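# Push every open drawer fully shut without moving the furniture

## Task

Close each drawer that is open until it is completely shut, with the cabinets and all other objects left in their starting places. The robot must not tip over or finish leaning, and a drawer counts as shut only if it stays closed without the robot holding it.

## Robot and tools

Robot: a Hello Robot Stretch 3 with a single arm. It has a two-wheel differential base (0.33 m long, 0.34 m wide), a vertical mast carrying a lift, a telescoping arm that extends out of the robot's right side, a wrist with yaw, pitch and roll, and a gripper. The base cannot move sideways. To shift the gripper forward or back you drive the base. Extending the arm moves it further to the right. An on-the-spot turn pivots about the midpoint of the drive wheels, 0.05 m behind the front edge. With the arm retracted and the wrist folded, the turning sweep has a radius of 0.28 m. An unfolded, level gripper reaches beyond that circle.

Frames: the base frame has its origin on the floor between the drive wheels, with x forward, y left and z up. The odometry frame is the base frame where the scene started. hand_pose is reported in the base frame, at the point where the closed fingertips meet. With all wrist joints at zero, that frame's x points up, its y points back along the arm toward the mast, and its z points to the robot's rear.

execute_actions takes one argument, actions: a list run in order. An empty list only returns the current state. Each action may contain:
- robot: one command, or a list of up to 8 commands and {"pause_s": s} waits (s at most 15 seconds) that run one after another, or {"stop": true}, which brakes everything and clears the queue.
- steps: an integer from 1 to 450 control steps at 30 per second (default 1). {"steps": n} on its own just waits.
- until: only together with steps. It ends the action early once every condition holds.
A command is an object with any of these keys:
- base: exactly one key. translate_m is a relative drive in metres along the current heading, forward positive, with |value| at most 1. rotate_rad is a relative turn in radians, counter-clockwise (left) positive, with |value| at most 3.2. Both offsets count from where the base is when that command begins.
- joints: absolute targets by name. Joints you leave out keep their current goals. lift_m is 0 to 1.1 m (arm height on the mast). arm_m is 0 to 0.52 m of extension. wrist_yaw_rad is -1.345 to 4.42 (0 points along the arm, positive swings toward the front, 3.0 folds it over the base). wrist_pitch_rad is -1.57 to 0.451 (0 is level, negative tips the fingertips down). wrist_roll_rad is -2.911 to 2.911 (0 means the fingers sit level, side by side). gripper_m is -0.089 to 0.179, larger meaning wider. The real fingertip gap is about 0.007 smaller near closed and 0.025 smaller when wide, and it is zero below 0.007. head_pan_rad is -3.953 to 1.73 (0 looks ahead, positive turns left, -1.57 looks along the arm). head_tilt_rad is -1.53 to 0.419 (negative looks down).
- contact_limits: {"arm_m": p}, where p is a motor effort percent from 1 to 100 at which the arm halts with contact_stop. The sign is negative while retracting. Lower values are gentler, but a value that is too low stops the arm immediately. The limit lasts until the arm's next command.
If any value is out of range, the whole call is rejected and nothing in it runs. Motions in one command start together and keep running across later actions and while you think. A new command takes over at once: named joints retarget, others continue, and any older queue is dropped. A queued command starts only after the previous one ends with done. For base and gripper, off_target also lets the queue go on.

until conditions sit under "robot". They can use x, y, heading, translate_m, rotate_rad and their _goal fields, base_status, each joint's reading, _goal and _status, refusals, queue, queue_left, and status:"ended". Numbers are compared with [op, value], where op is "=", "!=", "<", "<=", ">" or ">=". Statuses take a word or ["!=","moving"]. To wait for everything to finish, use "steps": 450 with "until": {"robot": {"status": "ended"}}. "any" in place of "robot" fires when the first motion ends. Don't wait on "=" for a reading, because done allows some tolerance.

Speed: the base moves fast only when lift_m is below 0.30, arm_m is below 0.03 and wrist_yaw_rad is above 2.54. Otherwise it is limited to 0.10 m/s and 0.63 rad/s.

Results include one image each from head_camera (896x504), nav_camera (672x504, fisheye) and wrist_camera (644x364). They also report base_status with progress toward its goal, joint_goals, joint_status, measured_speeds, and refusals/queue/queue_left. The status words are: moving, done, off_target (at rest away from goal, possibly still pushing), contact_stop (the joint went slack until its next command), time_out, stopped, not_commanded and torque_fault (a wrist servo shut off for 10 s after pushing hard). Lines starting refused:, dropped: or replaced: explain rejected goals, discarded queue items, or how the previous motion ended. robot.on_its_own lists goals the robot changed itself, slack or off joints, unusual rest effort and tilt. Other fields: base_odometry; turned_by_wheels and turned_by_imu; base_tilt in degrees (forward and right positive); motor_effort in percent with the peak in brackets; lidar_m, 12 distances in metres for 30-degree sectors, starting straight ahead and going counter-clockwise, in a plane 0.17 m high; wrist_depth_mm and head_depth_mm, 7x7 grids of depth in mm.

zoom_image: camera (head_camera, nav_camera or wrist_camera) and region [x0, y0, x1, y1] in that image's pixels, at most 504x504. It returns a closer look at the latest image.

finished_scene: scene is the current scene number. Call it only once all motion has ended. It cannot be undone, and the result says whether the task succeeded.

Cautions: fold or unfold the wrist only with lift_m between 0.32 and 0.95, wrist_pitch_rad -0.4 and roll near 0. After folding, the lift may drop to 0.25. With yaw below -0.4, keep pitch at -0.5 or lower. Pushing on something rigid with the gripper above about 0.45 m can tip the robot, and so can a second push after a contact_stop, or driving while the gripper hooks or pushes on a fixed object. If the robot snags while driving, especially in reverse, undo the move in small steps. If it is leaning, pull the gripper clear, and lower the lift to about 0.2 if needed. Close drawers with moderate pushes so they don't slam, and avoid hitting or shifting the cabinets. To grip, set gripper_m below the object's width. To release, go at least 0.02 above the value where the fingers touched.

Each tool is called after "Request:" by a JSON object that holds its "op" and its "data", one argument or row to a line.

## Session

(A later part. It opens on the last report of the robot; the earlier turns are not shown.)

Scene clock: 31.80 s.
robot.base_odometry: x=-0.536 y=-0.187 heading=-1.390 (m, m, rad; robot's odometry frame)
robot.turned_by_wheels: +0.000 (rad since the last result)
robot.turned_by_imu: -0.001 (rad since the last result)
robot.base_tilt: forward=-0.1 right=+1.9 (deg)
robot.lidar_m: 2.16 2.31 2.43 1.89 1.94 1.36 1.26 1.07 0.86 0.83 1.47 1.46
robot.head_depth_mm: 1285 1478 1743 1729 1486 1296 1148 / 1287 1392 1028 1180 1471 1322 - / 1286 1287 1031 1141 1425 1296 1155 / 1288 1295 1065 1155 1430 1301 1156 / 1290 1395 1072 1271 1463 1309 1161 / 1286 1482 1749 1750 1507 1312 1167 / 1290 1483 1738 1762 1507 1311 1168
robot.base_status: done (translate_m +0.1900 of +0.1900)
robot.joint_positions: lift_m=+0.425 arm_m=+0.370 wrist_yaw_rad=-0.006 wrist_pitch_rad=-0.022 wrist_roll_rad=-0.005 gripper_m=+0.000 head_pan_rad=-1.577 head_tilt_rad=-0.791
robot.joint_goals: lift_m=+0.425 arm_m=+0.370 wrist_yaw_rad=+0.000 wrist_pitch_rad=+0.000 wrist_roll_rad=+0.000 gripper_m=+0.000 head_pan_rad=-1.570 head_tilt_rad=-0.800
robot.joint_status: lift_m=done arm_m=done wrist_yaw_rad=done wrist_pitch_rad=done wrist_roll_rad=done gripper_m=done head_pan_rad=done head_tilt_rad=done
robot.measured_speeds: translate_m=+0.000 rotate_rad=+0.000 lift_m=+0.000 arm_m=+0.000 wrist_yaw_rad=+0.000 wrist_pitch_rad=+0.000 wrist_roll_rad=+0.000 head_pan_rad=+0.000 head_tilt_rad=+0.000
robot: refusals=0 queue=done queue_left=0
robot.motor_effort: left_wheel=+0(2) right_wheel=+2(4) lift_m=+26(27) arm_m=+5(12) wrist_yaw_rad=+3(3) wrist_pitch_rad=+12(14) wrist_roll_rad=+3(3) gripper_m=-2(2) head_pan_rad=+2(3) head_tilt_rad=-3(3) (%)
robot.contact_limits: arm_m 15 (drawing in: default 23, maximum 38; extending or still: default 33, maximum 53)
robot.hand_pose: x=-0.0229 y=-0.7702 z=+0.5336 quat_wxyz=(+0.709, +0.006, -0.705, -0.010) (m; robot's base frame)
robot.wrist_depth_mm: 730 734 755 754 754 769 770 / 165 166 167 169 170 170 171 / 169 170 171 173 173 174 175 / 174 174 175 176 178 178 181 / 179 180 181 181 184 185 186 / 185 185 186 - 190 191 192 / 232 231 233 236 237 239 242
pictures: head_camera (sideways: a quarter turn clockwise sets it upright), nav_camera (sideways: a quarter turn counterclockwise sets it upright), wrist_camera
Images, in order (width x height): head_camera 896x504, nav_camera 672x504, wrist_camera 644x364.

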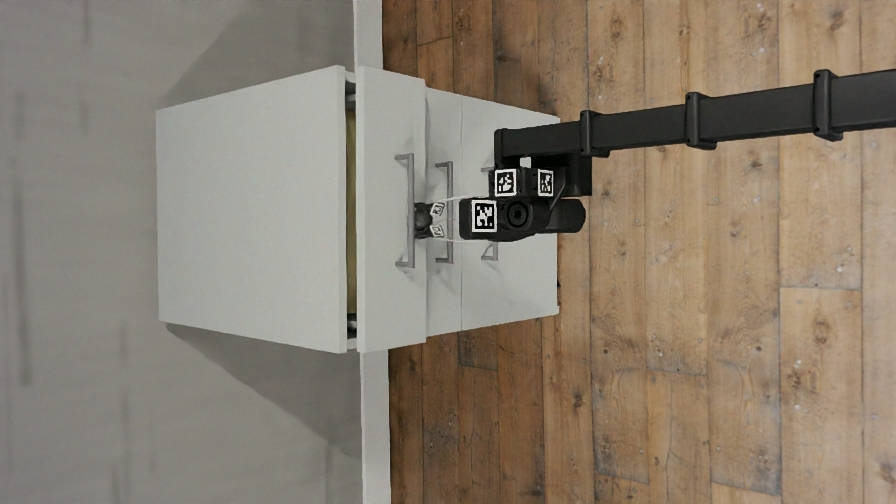

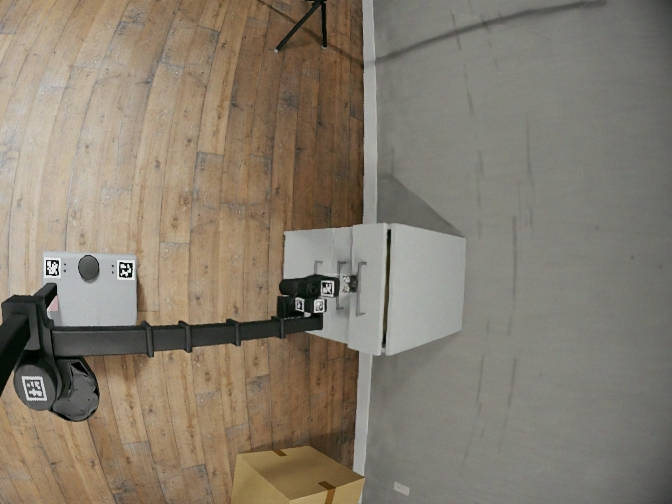

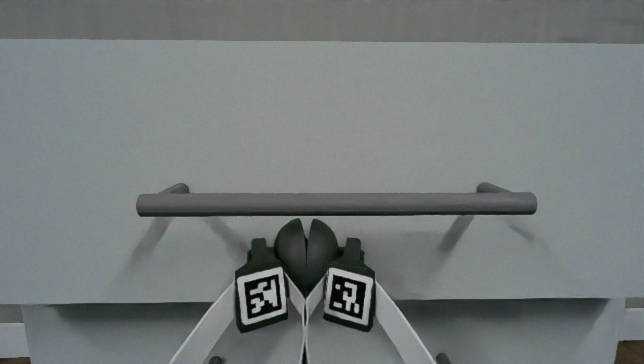

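Request:
{"op": "execute_actions", "data": {
  "actions": [
    {"robot": {"joints": {"arm_m": 0.414}, "contact_limits": {"arm_m": 15}}, "steps": 450, "until": {"robot": {"status": "ended"}}}
  ]
}}

Scene clock: 33.20 s.
robot.base_odometry: x=-0.536 y=-0.187 heading=-1.390 (m, m, rad; robot's odometry frame)
robot.turned_by_wheels: +0.000 (rad since the last result)
robot.turned_by_imu: +0.000 (rad since the last result)
robot.base_tilt: forward=+0.0 right=+1.8 (deg)
robot.lidar_m: 2.16 2.31 2.44 1.90 1.94 1.36 1.26 1.07 0.86 0.83 1.48 1.46
robot.head_depth_mm: 1286 1479 1750 1724 1479 1299 1151 / 1289 1397 1054 1223 1484 1318 - / 1290 1289 1061 1139 1429 1302 1154 / 1293 1301 1065 1155 1436 1303 1163 / 1289 1391 1071 1272 1465 1311 1162 / 1293 1481 1733 1754 1497 1313 1165 / 1289 1479 1739 1767 1506 1311 1166
robot.base_status: done (translate_m +0.1900 of +0.1900)
robot.joint_positions: lift_m=+0.425 arm_m=+0.409 wrist_yaw_rad=-0.004 wrist_pitch_rad=-0.026 wrist_roll_rad=-0.005 gripper_m=+0.000 head_pan_rad=-1.577 head_tilt_rad=-0.791
robot.joint_goals: lift_m=+0.425 arm_m=+0.409 wrist_yaw_rad=+0.000 wrist_pitch_rad=+0.000 wrist_roll_rad=+0.000 gripper_m=+0.000 head_pan_rad=-1.570 head_tilt_rad=-0.800
robot.joint_status: lift_m=done arm_m=contact_stop wrist_yaw_rad=done wrist_pitch_rad=done wrist_roll_rad=done gripper_m=done head_pan_rad=done head_tilt_rad=done
robot.measured_speeds: translate_m=+0.000 rotate_rad=+0.000 lift_m=+0.000 arm_m=-0.013 wrist_yaw_rad=+0.000 wrist_pitch_rad=+0.000 wrist_roll_rad=+0.000 head_pan_rad=+0.000 head_tilt_rad=+0.000
robot: refusals=0 queue=dropped queue_left=0
robot.on_its_own: arm_m is slack since a contact_stop, until your next command for it (your +0.414 is given up)
robot.motor_effort: left_wheel=-2(2) right_wheel=+2(4) lift_m=+25(26) arm_m=+8(15) wrist_yaw_rad=+2(4) wrist_pitch_rad=+13(16) wrist_roll_rad=+3(3) gripper_m=-2(1) head_pan_rad=+3(5) head_tilt_rad=-3(3) (%)
robot.contact_limits: arm_m 15 (drawing in: default 23, maximum 38; extending or still: default 33, maximum 53)
robot.hand_pose: x=-0.0224 y=-0.8091 z=+0.5328 quat_wxyz=(+0.709, +0.008, -0.705, -0.011) (m; robot's base frame)
robot.wrist_depth_mm: 426 162 163 163 164 166 166 / 165 166 167 168 168 169 170 / 168 169 170 171 172 173 174 / 173 173 174 174 175 176 180 / 179 179 180 180 183 184 185 / 185 184 185 - 188 190 191 / 189 190 193 194 195 196 197
pictures: head_camera (sideways: a quarter turn clockwise sets it upright), nav_camera (sideways: a quarter turn counterclockwise sets it upright), wrist_camera
Images, in order (width x height): head_camera 896x504, nav_camera 672x504, wrist_camera 644x364.

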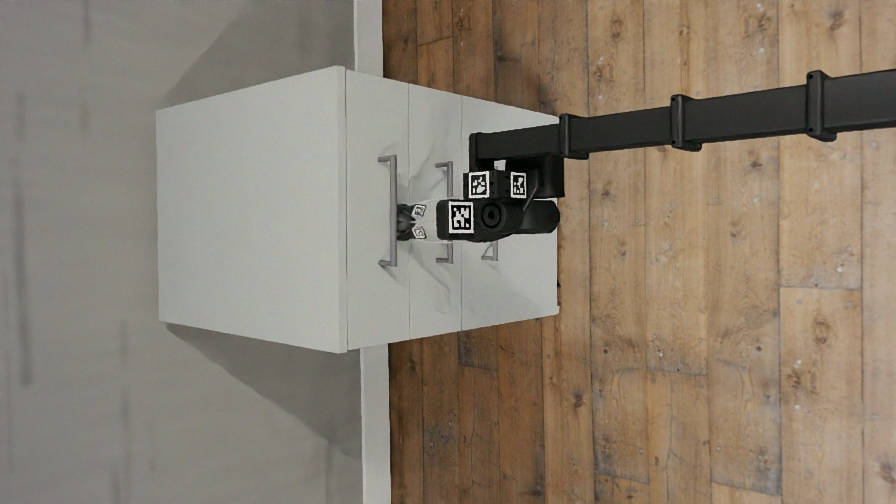

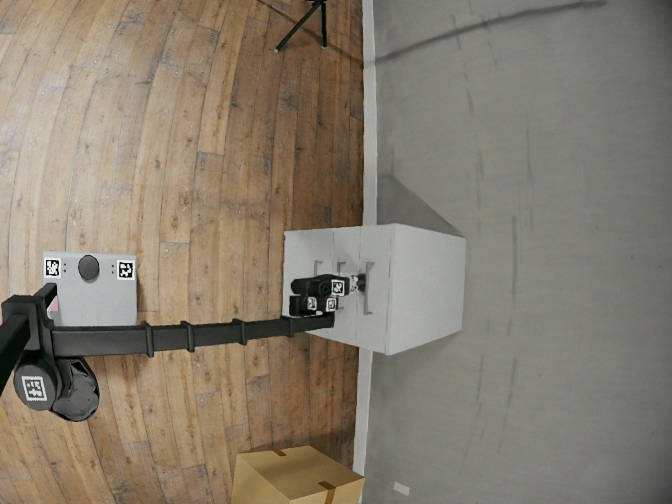

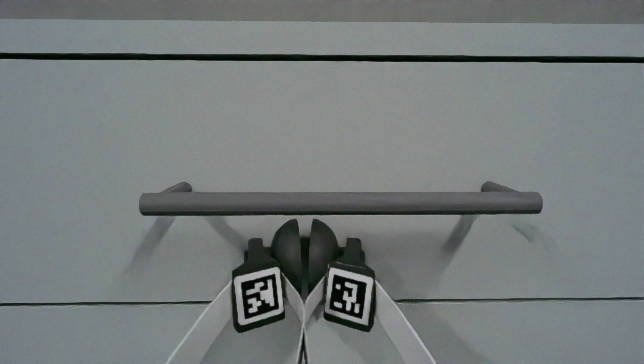

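Request:
{"op": "execute_actions", "data": {
  "actions": [
    {"robot": {"joints": {"arm_m": 0.0}}, "steps": 100, "until": {"robot": {"arm_m": ["<", 0.34]}}},
    {"robot": {"base": {"rotate_rad": 0.958}, "joints": {"arm_m": 0.0, "wrist_yaw_rad": 2.9, "wrist_pitch_rad": -0.4, "lift_m": 0.33, "head_pan_rad": -2.4, "head_tilt_rad": -0.6}}, "steps": 300, "until": {"robot": {"wrist_yaw_rad": [">", 2.7]}}},
    {"robot": {"joints": {"lift_m": 0.28}}, "steps": 300, "until": {"robot": {"status": "ended"}}}
  ]
}}

Scene clock: 45.50 s.
robot.base_odometry: x=-0.536 y=-0.187 heading=-0.432 (m, m, rad; robot's odometry frame)
robot.turned_by_wheels: +0.958 (rad since the last result)
robot.turned_by_imu: +0.960 (rad since the last result)
robot.base_tilt: forward=+0.0 right=+1.9 (deg)
robot.lidar_m: 2.49 1.89 1.90 1.43 1.38 1.07 1.23 0.83 0.84 1.46 2.16 2.31
robot.head_depth_mm: 1197 1331 1409 1055 1115 1370 1234 / 1214 1348 1404 1062 1127 1340 1233 / 1233 1369 1400 1066 1157 1365 1235 / 1253 1391 1537 1104 1244 1392 1239 / 1267 1409 1600 1833 1734 1441 1244 / 1279 1433 1622 1878 1741 1448 1243 / 1299 1453 1652 1920 1738 1456 1250
robot.base_status: done (rotate_rad +0.9579 of +0.9580)
robot.joint_positions: lift_m=+0.280 arm_m=+0.000 wrist_yaw_rad=+2.898 wrist_pitch_rad=-0.414 wrist_roll_rad=-0.003 gripper_m=+0.000 head_pan_rad=-2.393 head_tilt_rad=-0.606
robot.joint_goals: lift_m=+0.280 arm_m=+0.000 wrist_yaw_rad=+2.900 wrist_pitch_rad=-0.400 wrist_roll_rad=+0.000 gripper_m=+0.000 head_pan_rad=-2.400 head_tilt_rad=-0.600
robot.joint_status: lift_m=done arm_m=done wrist_yaw_rad=done wrist_pitch_rad=done wrist_roll_rad=done gripper_m=done head_pan_rad=done head_tilt_rad=done
robot.measured_speeds: translate_m=+0.000 rotate_rad=+0.000 lift_m=+0.000 arm_m=+0.000 wrist_yaw_rad=+0.000 wrist_pitch_rad=+0.000 wrist_roll_rad=+0.000 head_pan_rad=+0.000 head_tilt_rad=+0.000
robot: refusals=0 queue=done queue_left=0
robot.motor_effort: left_wheel=-1(5) right_wheel=+1(7) lift_m=+16(24) arm_m=-2(7) wrist_yaw_rad=+1(0) wrist_pitch_rad=+7(13) wrist_roll_rad=+1(2) gripper_m=-1(2) head_pan_rad=-3(41) head_tilt_rad=+2(15) (%)
robot.hand_pose: x=+0.0330 y=+0.0731 z=+0.2940 quat_wxyz=(+0.229, +0.703, +0.061, +0.671) (m; robot's base frame)
robot.wrist_depth_mm: - - - - - - - / - - - - - - - / - 968 991 980 - - - / 709 740 749 756 764 767 772 / 607 - 613 641 619 618 622 / 512 - 519 - 520 520 524 / 452 - - 432 448 446 455
pictures: head_camera (sideways: a quarter turn clockwise sets it upright), nav_camera (sideways: a quarter turn counterclockwise sets it upright), wrist_camera
Images, in order (width x height): head_camera 896x504, nav_camera 672x504, wrist_camera 644x364.

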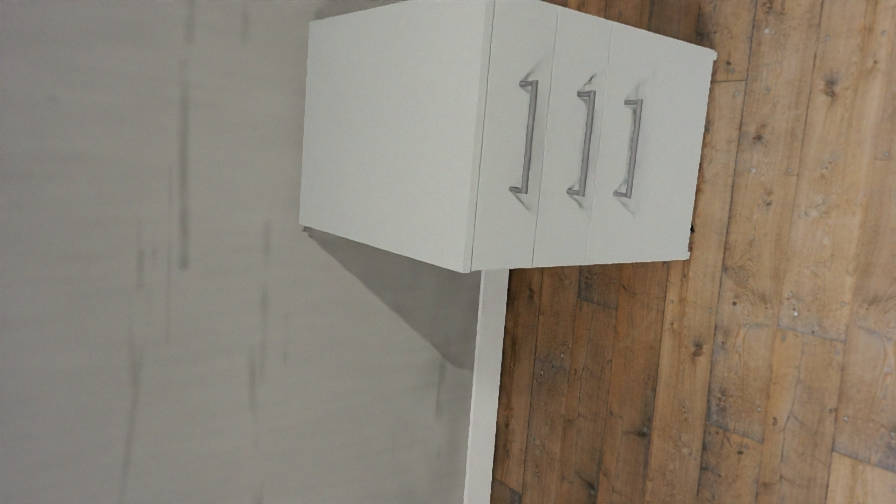

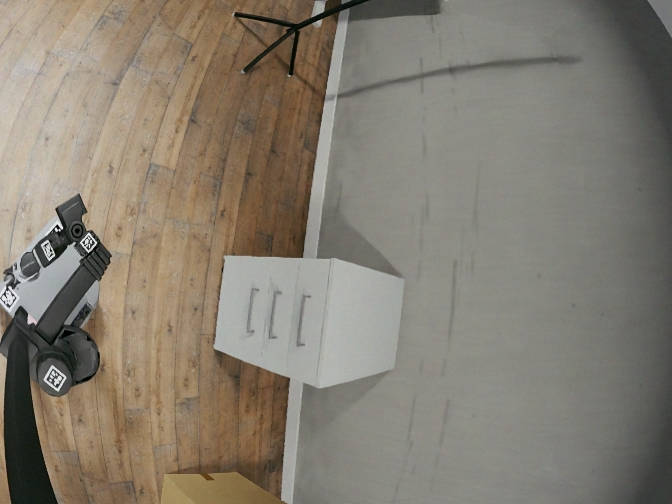

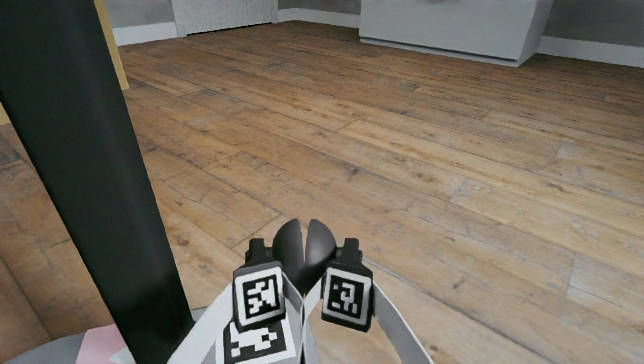

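Request:
{"op": "execute_actions", "data": {
  "actions": [
    {"robot": {"base": {"translate_m": 1.0}, "joints": {"head_pan_rad": -1.57, "head_tilt_rad": -0.8}}, "steps": 300, "until": {"robot": {"translate_m": [">", 0.77]}}},
    {"robot": [{"base": {"translate_m": 1.0}}, {"base": {"rotate_rad": 0.612}}], "steps": 450, "until": {"robot": {"status": "ended"}}}
  ]
}}

Scene clock: 55.13 s.
robot.base_odometry: x=+1.080 y=-0.932 heading=+0.180 (m, m, rad; robot's odometry frame)
robot.turned_by_wheels: +0.612 (rad since the last result)
robot.turned_by_imu: +0.615 (rad since the last result)
robot.base_tilt: forward=-0.1 right=+1.8 (deg)
robot.lidar_m: 0.89 0.92 1.26 1.60 2.86 2.45 2.17 1.75 1.66 0.89 1.28 0.93
robot.head_depth_mm: 1447 1663 1911 1731 1477 1295 1152 / 1456 1625 1912 1616 762 1277 1154 / 1391 1103 983 837 735 1251 1153 / 1397 1111 981 839 737 1260 1176 / 1397 1119 985 842 737 1265 1163 / 1446 1629 1947 1714 767 1294 1163 / 1450 1657 1960 1766 1501 1313 1166
robot.base_status: done (rotate_rad +0.6120 of +0.6120)
robot.joint_positions: lift_m=+0.280 arm_m=+0.000 wrist_yaw_rad=+2.899 wrist_pitch_rad=-0.414 wrist_roll_rad=-0.003 gripper_m=+0.000 head_pan_rad=-1.577 head_tilt_rad=-0.790
robot.joint_goals: lift_m=+0.280 arm_m=+0.000 wrist_yaw_rad=+2.900 wrist_pitch_rad=-0.400 wrist_roll_rad=+0.000 gripper_m=+0.000 head_pan_rad=-1.570 head_tilt_rad=-0.800
robot.joint_status: lift_m=done arm_m=done wrist_yaw_rad=done wrist_pitch_rad=done wrist_roll_rad=done gripper_m=done head_pan_rad=done head_tilt_rad=done
robot.measured_speeds: translate_m=+0.000 rotate_rad=+0.000 lift_m=+0.000 arm_m=+0.000 wrist_yaw_rad=+0.000 wrist_pitch_rad=+0.000 wrist_roll_rad=+0.000 head_pan_rad=+0.000 head_tilt_rad=+0.000
robot: refusals=0 queue=done queue_left=0
robot.motor_effort: left_wheel=-1(8) right_wheel=+1(7) lift_m=+16(16) arm_m=-2(2) wrist_yaw_rad=+1(0) wrist_pitch_rad=+8(8) wrist_roll_rad=+2(2) gripper_m=-1(1) head_pan_rad=+3(41) head_tilt_rad=-3(15) (%)
robot.hand_pose: x=+0.0328 y=+0.0730 z=+0.2938 quat_wxyz=(+0.228, +0.703, +0.061, +0.671) (m; robot's base frame)
robot.wrist_depth_mm: - - - - - - 811 / - - - - - - 821 / - 971 976 992 - - 854 / 710 746 747 751 770 779 768 / 602 - 612 641 618 617 621 / 504 - 528 - 522 519 525 / 448 - - 435 446 448 449
pictures: head_camera (sideways: a quarter turn clockwise sets it upright), nav_camera (sideways: a quarter turn counterclockwise sets it upright), wrist_camera
Images, in order (width x height): head_camera 896x504, nav_camera 672x504, wrist_camera 644x364.

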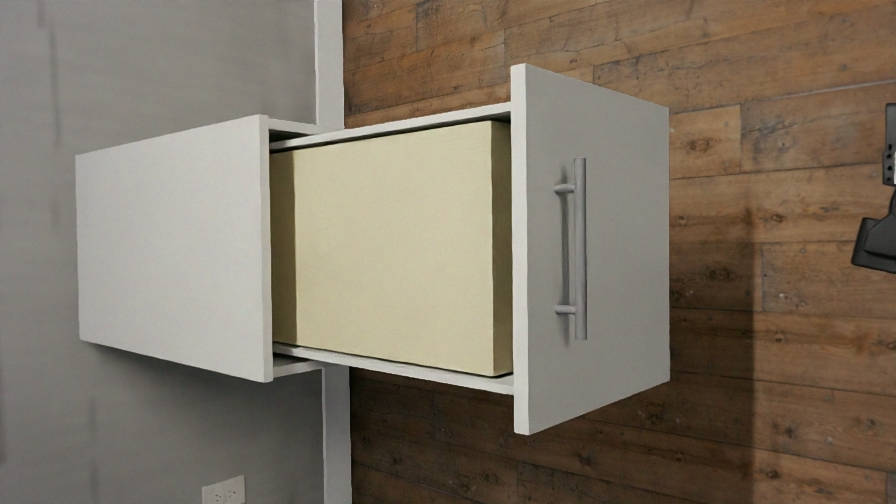

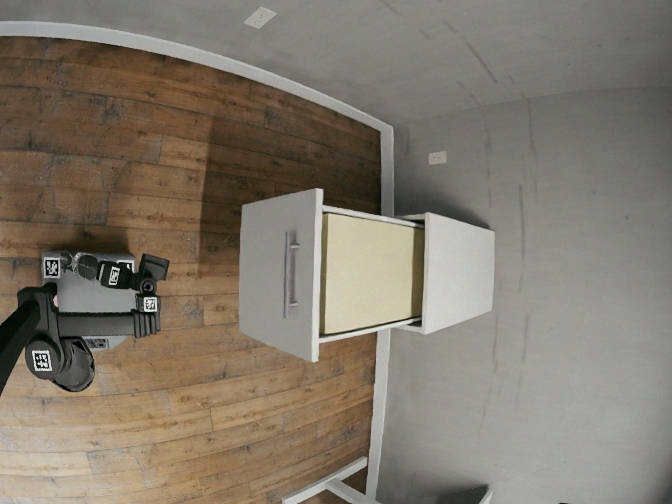

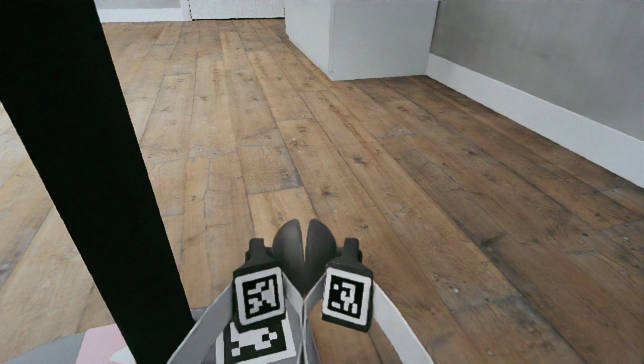

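Request:
{"op": "execute_actions", "data": {
  "actions": [
    {"robot": {"joints": {"lift_m": 0.48}}, "steps": 100, "until": {"robot": {"lift_m": [">", 0.33]}}},
    {"robot": {"joints": {"wrist_yaw_rad": 0.0}}, "steps": 300, "until": {"robot": {"status": "ended"}}}
  ]
}}

Scene clock: 59.73 s.
robot.base_odometry: x=+1.080 y=-0.932 heading=+0.180 (m, m, rad; robot's odometry frame)
robot.turned_by_wheels: +0.000 (rad since the last result)
robot.turned_by_imu: -0.001 (rad since the last result)
robot.base_tilt: forward=+0.0 right=+1.8 (deg)
robot.lidar_m: 0.90 0.92 1.26 1.60 2.85 2.44 2.17 1.75 1.66 0.89 1.28 0.93
robot.head_depth_mm: 1450 1660 1912 1718 1481 1291 1152 / 1438 1627 1903 1616 763 1273 1196 / 1397 1105 982 836 736 1258 - / 1400 1114 982 841 736 1256 1150 / 1404 1115 985 842 736 1261 1161 / 1449 1621 1927 1709 765 1290 1169 / 1451 1663 1954 1771 1512 1314 1170
robot.base_status: done (rotate_rad +0.6119 of +0.6120)
robot.joint_positions: lift_m=+0.480 arm_m=+0.000 wrist_yaw_rad=+0.002 wrist_pitch_rad=-0.415 wrist_roll_rad=-0.003 gripper_m=+0.000 head_pan_rad=-1.577 head_tilt_rad=-0.790
robot.joint_goals: lift_m=+0.480 arm_m=+0.000 wrist_yaw_rad=+0.000 wrist_pitch_rad=-0.400 wrist_roll_rad=+0.000 gripper_m=+0.000 head_pan_rad=-1.570 head_tilt_rad=-0.800
robot.joint_status: lift_m=done arm_m=done wrist_yaw_rad=done wrist_pitch_rad=done wrist_roll_rad=done gripper_m=done head_pan_rad=done head_tilt_rad=done
robot.measured_speeds: translate_m=+0.000 rotate_rad=+0.000 lift_m=+0.000 arm_m=+0.000 wrist_yaw_rad=+0.000 wrist_pitch_rad=+0.000 wrist_roll_rad=+0.000 head_pan_rad=+0.000 head_tilt_rad=+0.000
robot: refusals=0 queue=done queue_left=0
robot.motor_effort: left_wheel=-1(1) right_wheel=+1(0) lift_m=+26(27) arm_m=-2(2) wrist_yaw_rad=-2(3) wrist_pitch_rad=+8(8) wrist_roll_rad=+1(2) gripper_m=-1(1) head_pan_rad=+3(4) head_tilt_rad=-3(2) (%)
robot.hand_pose: x=-0.0210 y=-0.3700 z=+0.4931 quat_wxyz=(+0.693, +0.147, -0.690, -0.145) (m; robot's base frame)
robot.wrist_depth_mm: 172 173 174 175 177 178 - / 186 187 189 190 191 193 - / 202 204 206 207 210 211 - / 222 225 226 228 230 236 - / 246 248 251 247 257 854 935 / 277 280 278 - 286 747 771 / 643 654 636 649 656 663 677
pictures: head_camera (sideways: a quarter turn clockwise sets it upright), nav_camera (sideways: a quarter turn counterclockwise sets it upright), wrist_camera
Images, in order (width x height): head_camera 896x504, nav_camera 672x504, wrist_camera 644x364.

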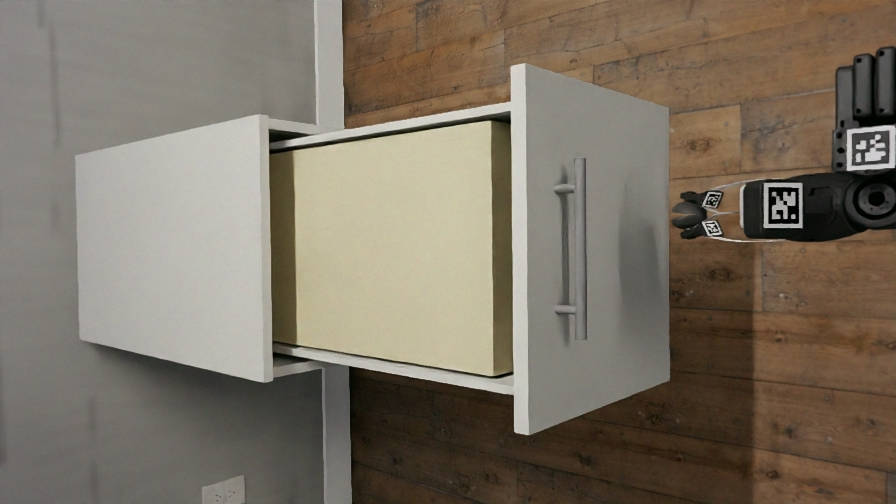

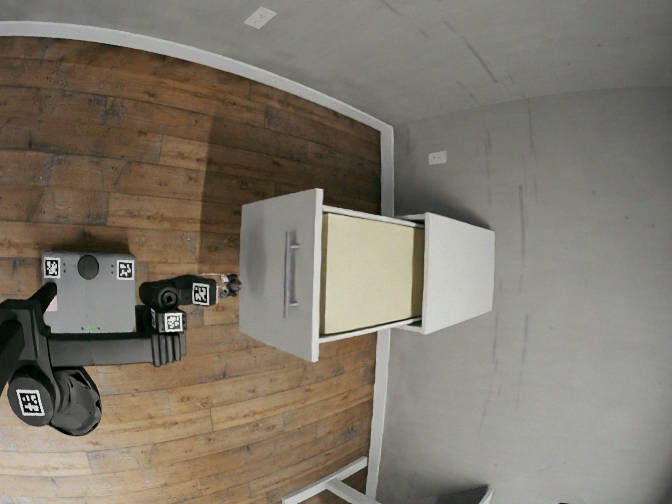

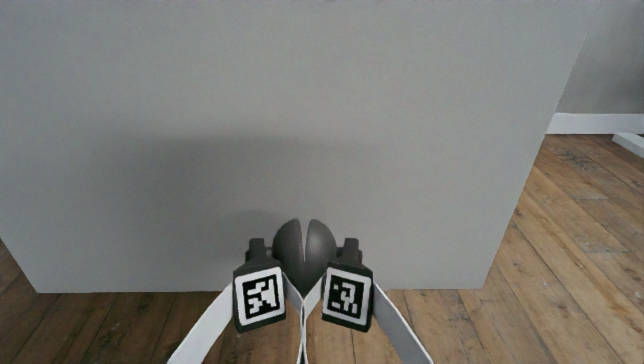

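Request:
{"op": "execute_actions", "data": {
  "actions": [
    {"robot": [{"joints": {"lift_m": 0.35, "wrist_pitch_rad": 0.0}}, {"joints": {"arm_m": 0.44}, "contact_limits": {"arm_m": 18}}], "steps": 450, "until": {"robot": {"status": "ended"}}}
  ]
}}

Scene clock: 64.57 s.
robot.base_odometry: x=+1.080 y=-0.932 heading=+0.180 (m, m, rad; robot's odometry frame)
robot.turned_by_wheels: +0.000 (rad since the last result)
robot.turned_by_imu: -0.005 (rad since the last result)
robot.base_tilt: forward=-0.1 right=+1.8 (deg)
robot.lidar_m: 0.89 0.92 1.26 1.58 2.87 2.45 2.16 1.75 1.66 0.89 1.28 0.93
robot.head_depth_mm: 1452 1665 1907 1724 1474 1298 1152 / 1452 1624 1910 1648 774 1278 1176 / 1398 1101 983 836 747 1277 1189 / 1391 1107 984 837 748 1277 1155 / 1391 1116 986 841 748 1282 1163 / 1444 1630 1917 1672 775 1310 1163 / 1451 1661 1947 1756 1510 1315 1169
robot.base_status: done (rotate_rad +0.6118 of +0.6120)
robot.joint_positions: lift_m=+0.350 arm_m=+0.029 wrist_yaw_rad=+0.006 wrist_pitch_rad=-0.026 wrist_roll_rad=-0.003 gripper_m=+0.000 head_pan_rad=-1.577 head_tilt_rad=-0.792
robot.joint_goals: lift_m=+0.350 arm_m=+0.029 wrist_yaw_rad=+0.000 wrist_pitch_rad=+0.000 wrist_roll_rad=+0.000 gripper_m=+0.000 head_pan_rad=-1.570 head_tilt_rad=-0.800
robot.joint_status: lift_m=done arm_m=contact_stop wrist_yaw_rad=done wrist_pitch_rad=done wrist_roll_rad=done gripper_m=done head_pan_rad=done head_tilt_rad=done
robot.measured_speeds: translate_m=-0.001 rotate_rad=-0.002 lift_m=+0.000 arm_m=-0.002 wrist_yaw_rad=+0.110 wrist_pitch_rad=+0.048 wrist_roll_rad=+0.000 head_pan_rad=+0.000 head_tilt_rad=+0.000
robot: refusals=0 queue=dropped queue_left=0
robot.on_its_own: arm_m is slack since a contact_stop, until your next command for it (your +0.440 is given up)
robot.motor_effort: left_wheel=+1(3) right_wheel=+9(8) lift_m=+15(27) arm_m=+4(19) wrist_yaw_rad=-6(5) wrist_pitch_rad=+12(17) wrist_roll_rad=+2(2) gripper_m=-4(3) head_pan_rad=+1(3) head_tilt_rad=-2(4) (%)
robot.contact_limits: arm_m 18 (drawing in: default 23, maximum 38; extending or still: default 33, maximum 53)
robot.hand_pose: x=-0.0200 y=-0.4295 z=+0.4582 quat_wxyz=(+0.709, +0.012, -0.706, -0.008) (m; robot's base frame)
robot.wrist_depth_mm: 159 160 161 163 164 165 168 / 164 164 166 167 169 170 173 / 168 170 171 173 173 175 - / 173 174 175 177 178 180 - / 178 180 180 181 184 186 - / 183 184 185 - 189 191 - / 189 191 193 195 196 198 821
pictures: head_camera (sideways: a quarter turn clockwise sets it upright), nav_camera (sideways: a quarter turn counterclockwise sets it upright), wrist_camera
Images, in order (width x height): head_camera 896x504, nav_camera 672x504, wrist_camera 644x364.

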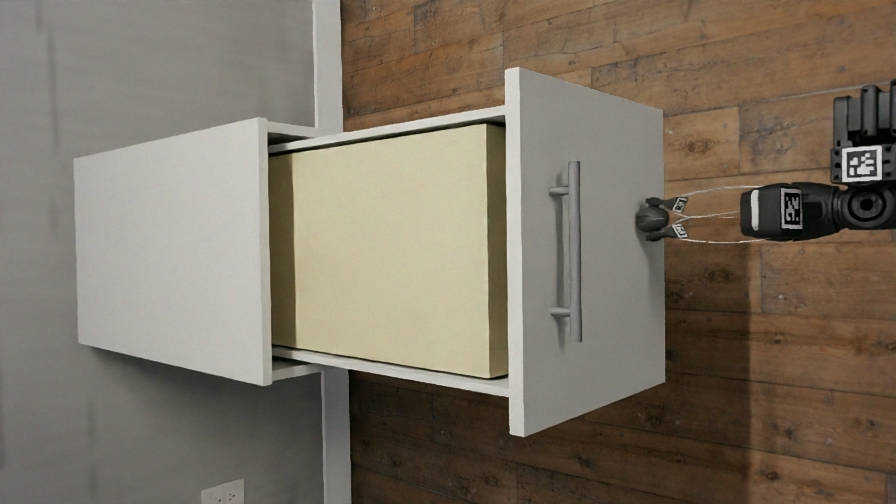

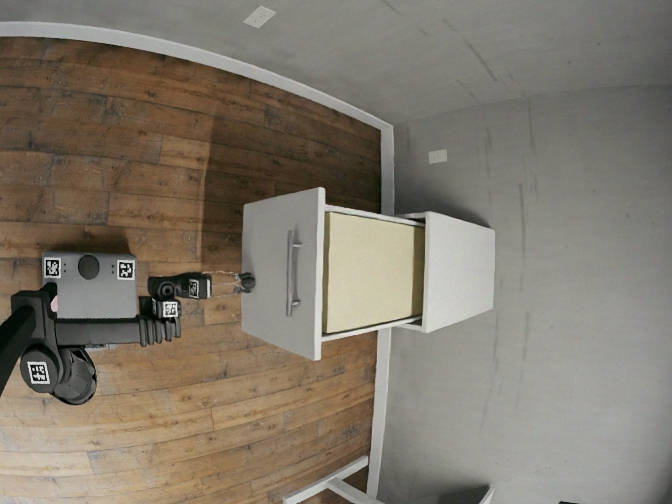

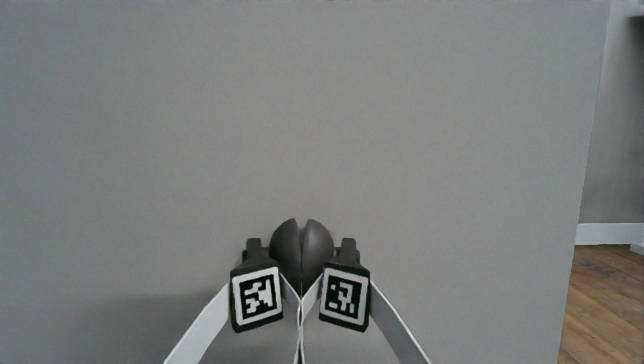

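Request:
{"op": "execute_actions", "data": {
  "actions": [
    {"robot": {"joints": {"arm_m": 0.44}, "contact_limits": {"arm_m": 30}}, "steps": 450, "until": {"robot": {"status": "ended"}}}
  ]
}}

Scene clock: 68.97 s.
robot.base_odometry: x=+1.080 y=-0.932 heading=+0.180 (m, m, rad; robot's odometry frame)
robot.turned_by_wheels: +0.000 (rad since the last result)
robot.turned_by_imu: -0.001 (rad since the last result)
robot.base_tilt: forward=+0.0 right=+1.9 (deg)
robot.lidar_m: 0.89 0.92 1.25 1.57 2.87 2.45 2.17 1.75 1.66 0.89 1.29 0.93
robot.head_depth_mm: 1453 1667 1911 1725 1477 1291 1153 / 1447 1628 1897 1721 1480 1293 1174 / 1390 1100 1022 1199 1430 1297 1158 / 1395 1108 1023 1268 1465 1302 1158 / 1392 1113 1022 1285 1467 1302 1162 / 1438 1623 1908 1753 1500 1307 1163 / 1441 1661 1952 1753 1512 1312 1165
robot.base_status: done (rotate_rad +0.6121 of +0.6120)
robot.joint_positions: lift_m=+0.350 arm_m=+0.439 wrist_yaw_rad=+0.006 wrist_pitch_rad=-0.022 wrist_roll_rad=-0.003 gripper_m=+0.000 head_pan_rad=-1.577 head_tilt_rad=-0.792
robot.joint_goals: lift_m=+0.350 arm_m=+0.440 wrist_yaw_rad=+0.000 wrist_pitch_rad=+0.000 wrist_roll_rad=+0.000 gripper_m=+0.000 head_pan_rad=-1.570 head_tilt_rad=-0.800
robot.joint_status: lift_m=done arm_m=done wrist_yaw_rad=done wrist_pitch_rad=done wrist_roll_rad=done gripper_m=done head_pan_rad=done head_tilt_rad=done
robot.measured_speeds: translate_m=+0.000 rotate_rad=+0.000 lift_m=+0.000 arm_m=+0.000 wrist_yaw_rad=+0.000 wrist_pitch_rad=+0.000 wrist_roll_rad=+0.000 head_pan_rad=+0.000 head_tilt_rad=+0.000
robot: refusals=0 queue=done queue_left=0
robot.motor_effort: left_wheel=+1(3) right_wheel=-3(6) lift_m=+15(15) arm_m=+7(19) wrist_yaw_rad=-5(5) wrist_pitch_rad=+12(15) wrist_roll_rad=+1(1) gripper_m=-1(1) head_pan_rad=+2(4) head_tilt_rad=-3(2) (%)
robot.contact_limits: arm_m 30 (drawing in: default 23, maximum 38; extending or still: default 33, maximum 53)
robot.hand_pose: x=-0.0199 y=-0.8400 z=+0.4593 quat_wxyz=(+0.709, +0.010, -0.706, -0.006) (m; robot's base frame)
robot.wrist_depth_mm: 159 161 161 163 164 165 168 / 164 165 166 167 169 170 891 / 169 169 171 172 173 175 912 / 173 173 176 177 179 180 945 / 178 179 180 181 184 186 989 / 184 185 185 - 190 192 - / 189 190 193 194 196 197 829
pictures: head_camera (sideways: a quarter turn clockwise sets it upright), nav_camera (sideways: a quarter turn counterclockwise sets it upright), wrist_camera
Images, in order (width x height): head_camera 896x504, nav_camera 672x504, wrist_camera 644x364.

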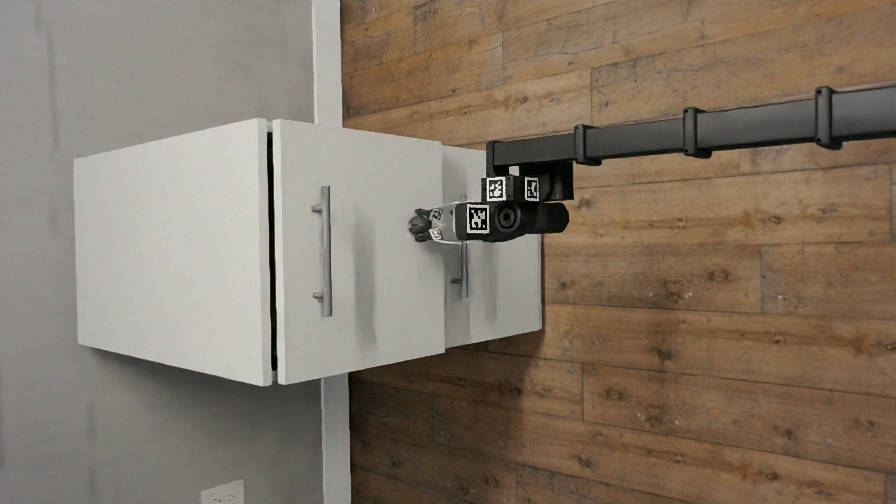

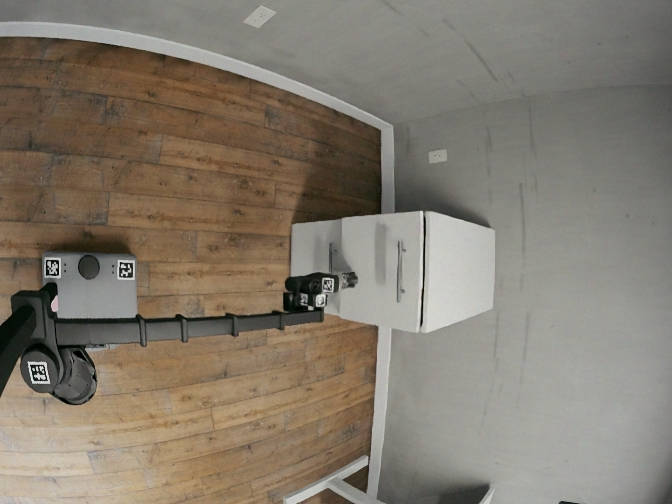

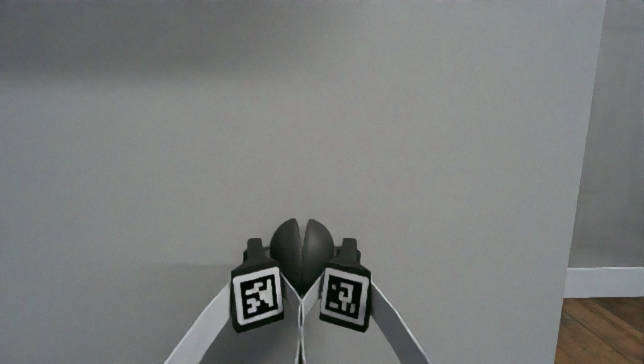

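Request:
{"op": "execute_actions", "data": {
  "actions": [
    {"robot": {"joints": {"arm_m": 0.482}, "contact_limits": {"arm_m": 22}}, "steps": 450, "until": {"robot": {"status": "ended"}}}
  ]
}}

Scene clock: 70.07 s.
robot.base_odometry: x=+1.080 y=-0.932 heading=+0.180 (m, m, rad; robot's odometry frame)
robot.turned_by_wheels: +0.000 (rad since the last result)
robot.turned_by_imu: -0.002 (rad since the last result)
robot.base_tilt: forward=+0.0 right=+1.8 (deg)
robot.lidar_m: 0.89 0.92 1.25 1.57 2.88 2.44 2.17 1.75 1.67 0.89 1.29 0.93
robot.head_depth_mm: 1448 1667 1911 1722 1481 1292 1152 / 1453 1635 1922 1735 1486 1298 1174 / 1394 1102 1061 1244 1455 1296 1153 / 1392 1110 1056 1253 1463 1303 1154 / 1397 1117 1061 1285 1469 1312 1164 / 1449 1626 1936 1755 1499 1313 1168 / 1441 1666 1957 1758 1512 1314 1169
robot.base_status: done (rotate_rad +0.6120 of +0.6120)
robot.joint_positions: lift_m=+0.350 arm_m=+0.471 wrist_yaw_rad=+0.008 wrist_pitch_rad=-0.027 wrist_roll_rad=-0.003 gripper_m=+0.000 head_pan_rad=-1.577 head_tilt_rad=-0.792
robot.joint_goals: lift_m=+0.350 arm_m=+0.471 wrist_yaw_rad=+0.000 wrist_pitch_rad=+0.000 wrist_roll_rad=+0.000 gripper_m=+0.000 head_pan_rad=-1.570 head_tilt_rad=-0.800
robot.joint_status: lift_m=done arm_m=contact_stop wrist_yaw_rad=done wrist_pitch_rad=done wrist_roll_rad=done gripper_m=done head_pan_rad=done head_tilt_rad=done
robot.measured_speeds: translate_m=+0.000 rotate_rad=+0.001 lift_m=+0.000 arm_m=-0.023 wrist_yaw_rad=+0.000 wrist_pitch_rad=+0.000 wrist_roll_rad=+0.000 head_pan_rad=+0.000 head_tilt_rad=+0.000
robot: refusals=0 queue=dropped queue_left=0
robot.on_its_own: arm_m is slack since a contact_stop, until your next command for it (your +0.482 is given up)
robot.motor_effort: left_wheel=-1(3) right_wheel=-1(3) lift_m=+15(15) arm_m=+13(22) wrist_yaw_rad=-5(6) wrist_pitch_rad=+14(17) wrist_roll_rad=+2(2) gripper_m=-5(4) head_pan_rad=+3(4) head_tilt_rad=-2(2) (%)
robot.contact_limits: arm_m 22 (drawing in: default 23, maximum 38; extending or still: default 33, maximum 53)
robot.hand_pose: x=-0.0195 y=-0.8710 z=+0.4581 quat_wxyz=(+0.709, +0.012, -0.706, -0.007) (m; robot's base frame)
robot.wrist_depth_mm: 158 158 160 161 162 164 166 / 162 163 164 166 167 168 858 / 166 168 169 170 172 173 886 / 172 172 174 175 177 178 932 / 177 178 179 180 182 184 935 / 182 184 183 186 187 190 956 / 188 189 192 193 194 196 808
pictures: head_camera (sideways: a quarter turn clockwise sets it upright), nav_camera (sideways: a quarter turn counterclockwise sets it upright), wrist_camera
Images, in order (width x height): head_camera 896x504, nav_camera 672x504, wrist_camera 644x364.

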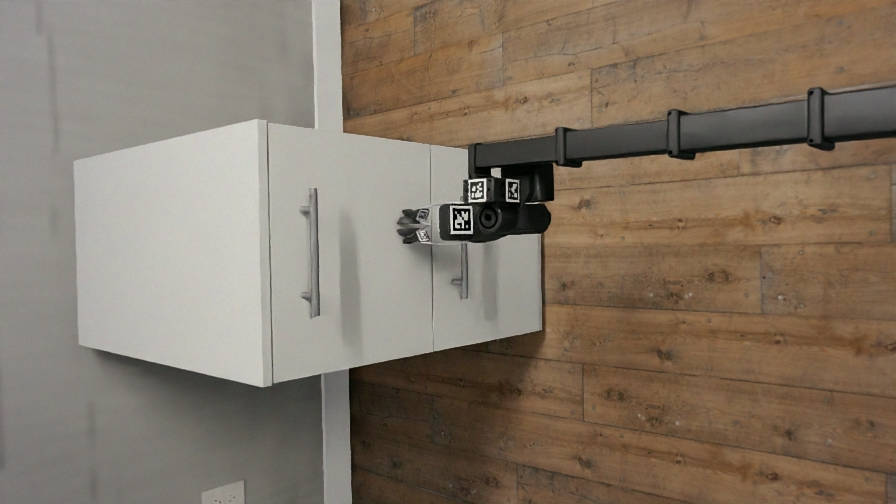

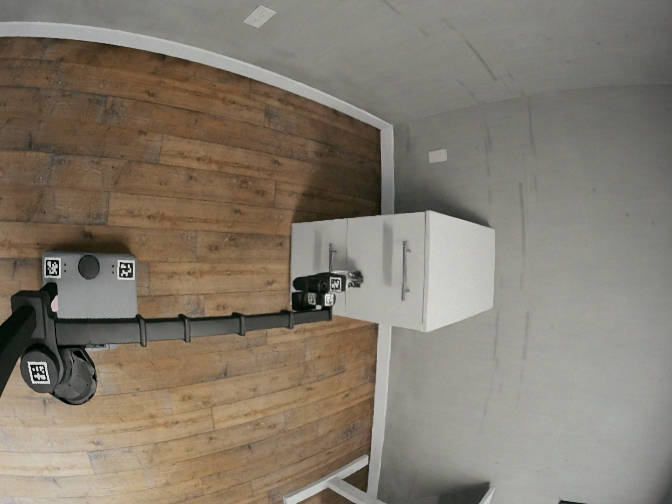

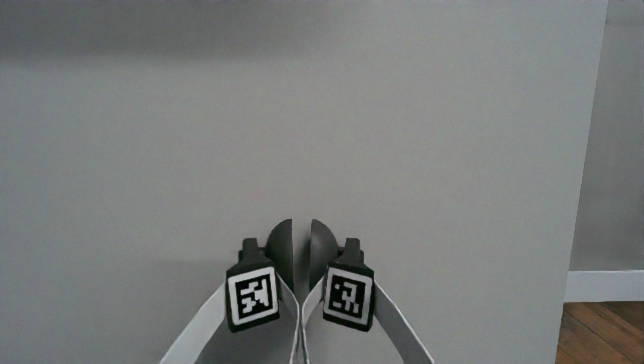

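Request:
{"op": "execute_actions", "data": {
  "actions": [
    {"robot": {"joints": {"arm_m": 0.0}}, "steps": 100, "until": {"robot": {"arm_m": ["<", 0.43]}}},
    {"robot": {"base": {"rotate_rad": 1.827}, "joints": {"wrist_yaw_rad": 2.9, "wrist_pitch_rad": -0.4, "head_pan_rad": -3.3, "head_tilt_rad": -0.6}}, "steps": 300, "until": {"robot": {"wrist_yaw_rad": [">", 2.6]}}},
    {"robot": {"joints": {"lift_m": 0.28}}, "steps": 300, "until": {"robot": {"arm_m": ["<", 0.025], "lift_m": ["<", 0.295], "base_status": ["!=", "moving"]}}}
  ]
}}

Scene clock: 76.10 s.
robot.base_odometry: x=+1.080 y=-0.932 heading=+2.007 (m, m, rad; robot's odometry frame)
robot.turned_by_wheels: +1.827 (rad since the last result)
robot.turned_by_imu: +1.832 (rad since the last result)
robot.base_tilt: forward=+0.0 right=+1.8 (deg)
robot.lidar_m: 2.54 2.64 2.44 2.16 1.87 0.89 0.89 1.05 0.90 0.90 1.03 1.37
robot.head_depth_mm: 1355 1507 1684 1919 1705 1431 1231 / 1369 1503 1202 1057 1266 1400 1231 / 1383 1507 1210 1049 1246 1404 1232 / 1397 1528 1211 1077 1255 1414 1244 / 1406 1573 1746 1957 1683 1443 1244 / 1424 1592 1794 2020 1739 1450 1246 / 1432 1596 1822 2028 1750 1450 1248
robot.base_status: done (rotate_rad +1.8270 of +1.8270)
robot.joint_positions: lift_m=+0.280 arm_m=+0.000 wrist_yaw_rad=+2.898 wrist_pitch_rad=-0.414 wrist_roll_rad=-0.003 gripper_m=+0.000 head_pan_rad=-3.293 head_tilt_rad=-0.606
robot.joint_goals: lift_m=+0.280 arm_m=+0.000 wrist_yaw_rad=+2.900 wrist_pitch_rad=-0.400 wrist_roll_rad=+0.000 gripper_m=+0.000 head_pan_rad=-3.300 head_tilt_rad=-0.600
robot.joint_status: lift_m=done arm_m=done wrist_yaw_rad=done wrist_pitch_rad=done wrist_roll_rad=done gripper_m=done head_pan_rad=done head_tilt_rad=done
robot.measured_speeds: translate_m=+0.000 rotate_rad=+0.000 lift_m=+0.000 arm_m=+0.000 wrist_yaw_rad=+0.000 wrist_pitch_rad=+0.000 wrist_roll_rad=+0.000 head_pan_rad=+0.000 head_tilt_rad=+0.000
robot: refusals=0 queue=done queue_left=0
robot.motor_effort: left_wheel=+0(7) right_wheel=+0(8) lift_m=+15(16) arm_m=-2(9) wrist_yaw_rad=+0(5) wrist_pitch_rad=+7(13) wrist_roll_rad=+2(2) gripper_m=-1(4) head_pan_rad=-3(46) head_tilt_rad=+2(13) (%)
robot.hand_pose: x=+0.0330 y=+0.0731 z=+0.2940 quat_wxyz=(+0.228, +0.703, +0.061, +0.670) (m; robot's base frame)
robot.wrist_depth_mm: - - - - - - - / - - - - - - - / - 986 982 - - - - / 712 744 754 758 770 775 779 / 607 - 610 636 618 616 629 / 506 - 525 - 515 522 526 / 452 - - 435 449 449 451
pictures: head_camera (sideways: a quarter turn clockwise sets it upright), nav_camera (sideways: a quarter turn counterclockwise sets it upright), wrist_camera
Images, in order (width x height): head_camera 896x504, nav_camera 672x504, wrist_camera 644x364.

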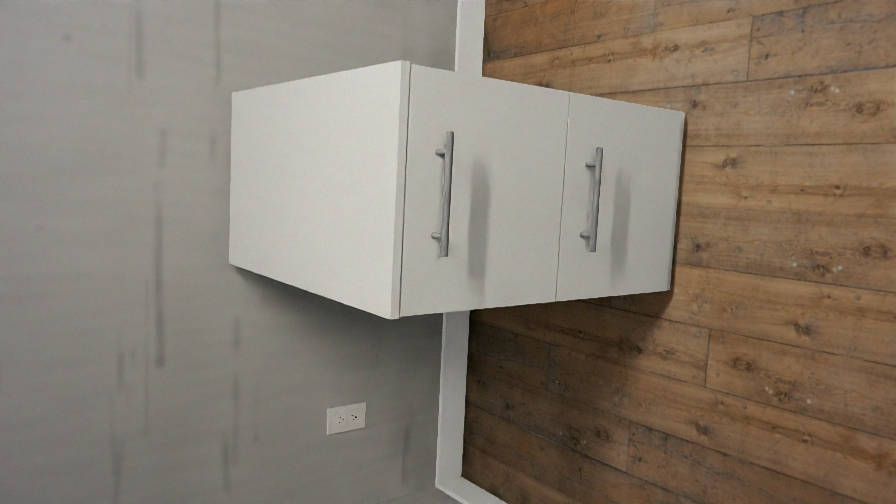

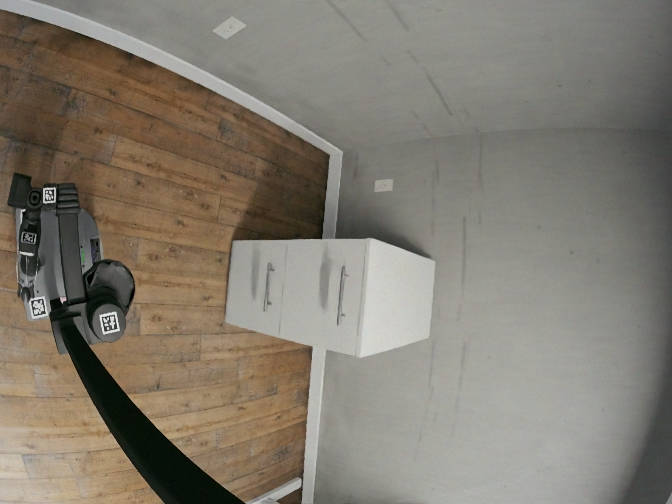

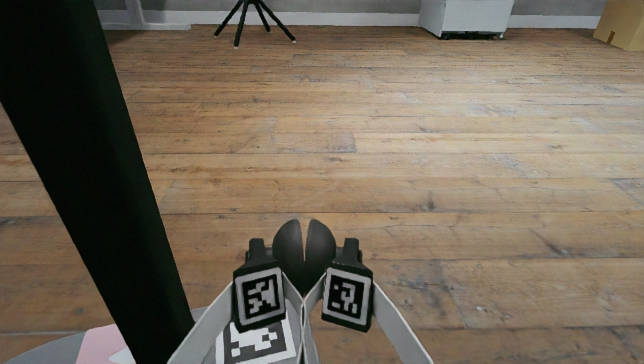

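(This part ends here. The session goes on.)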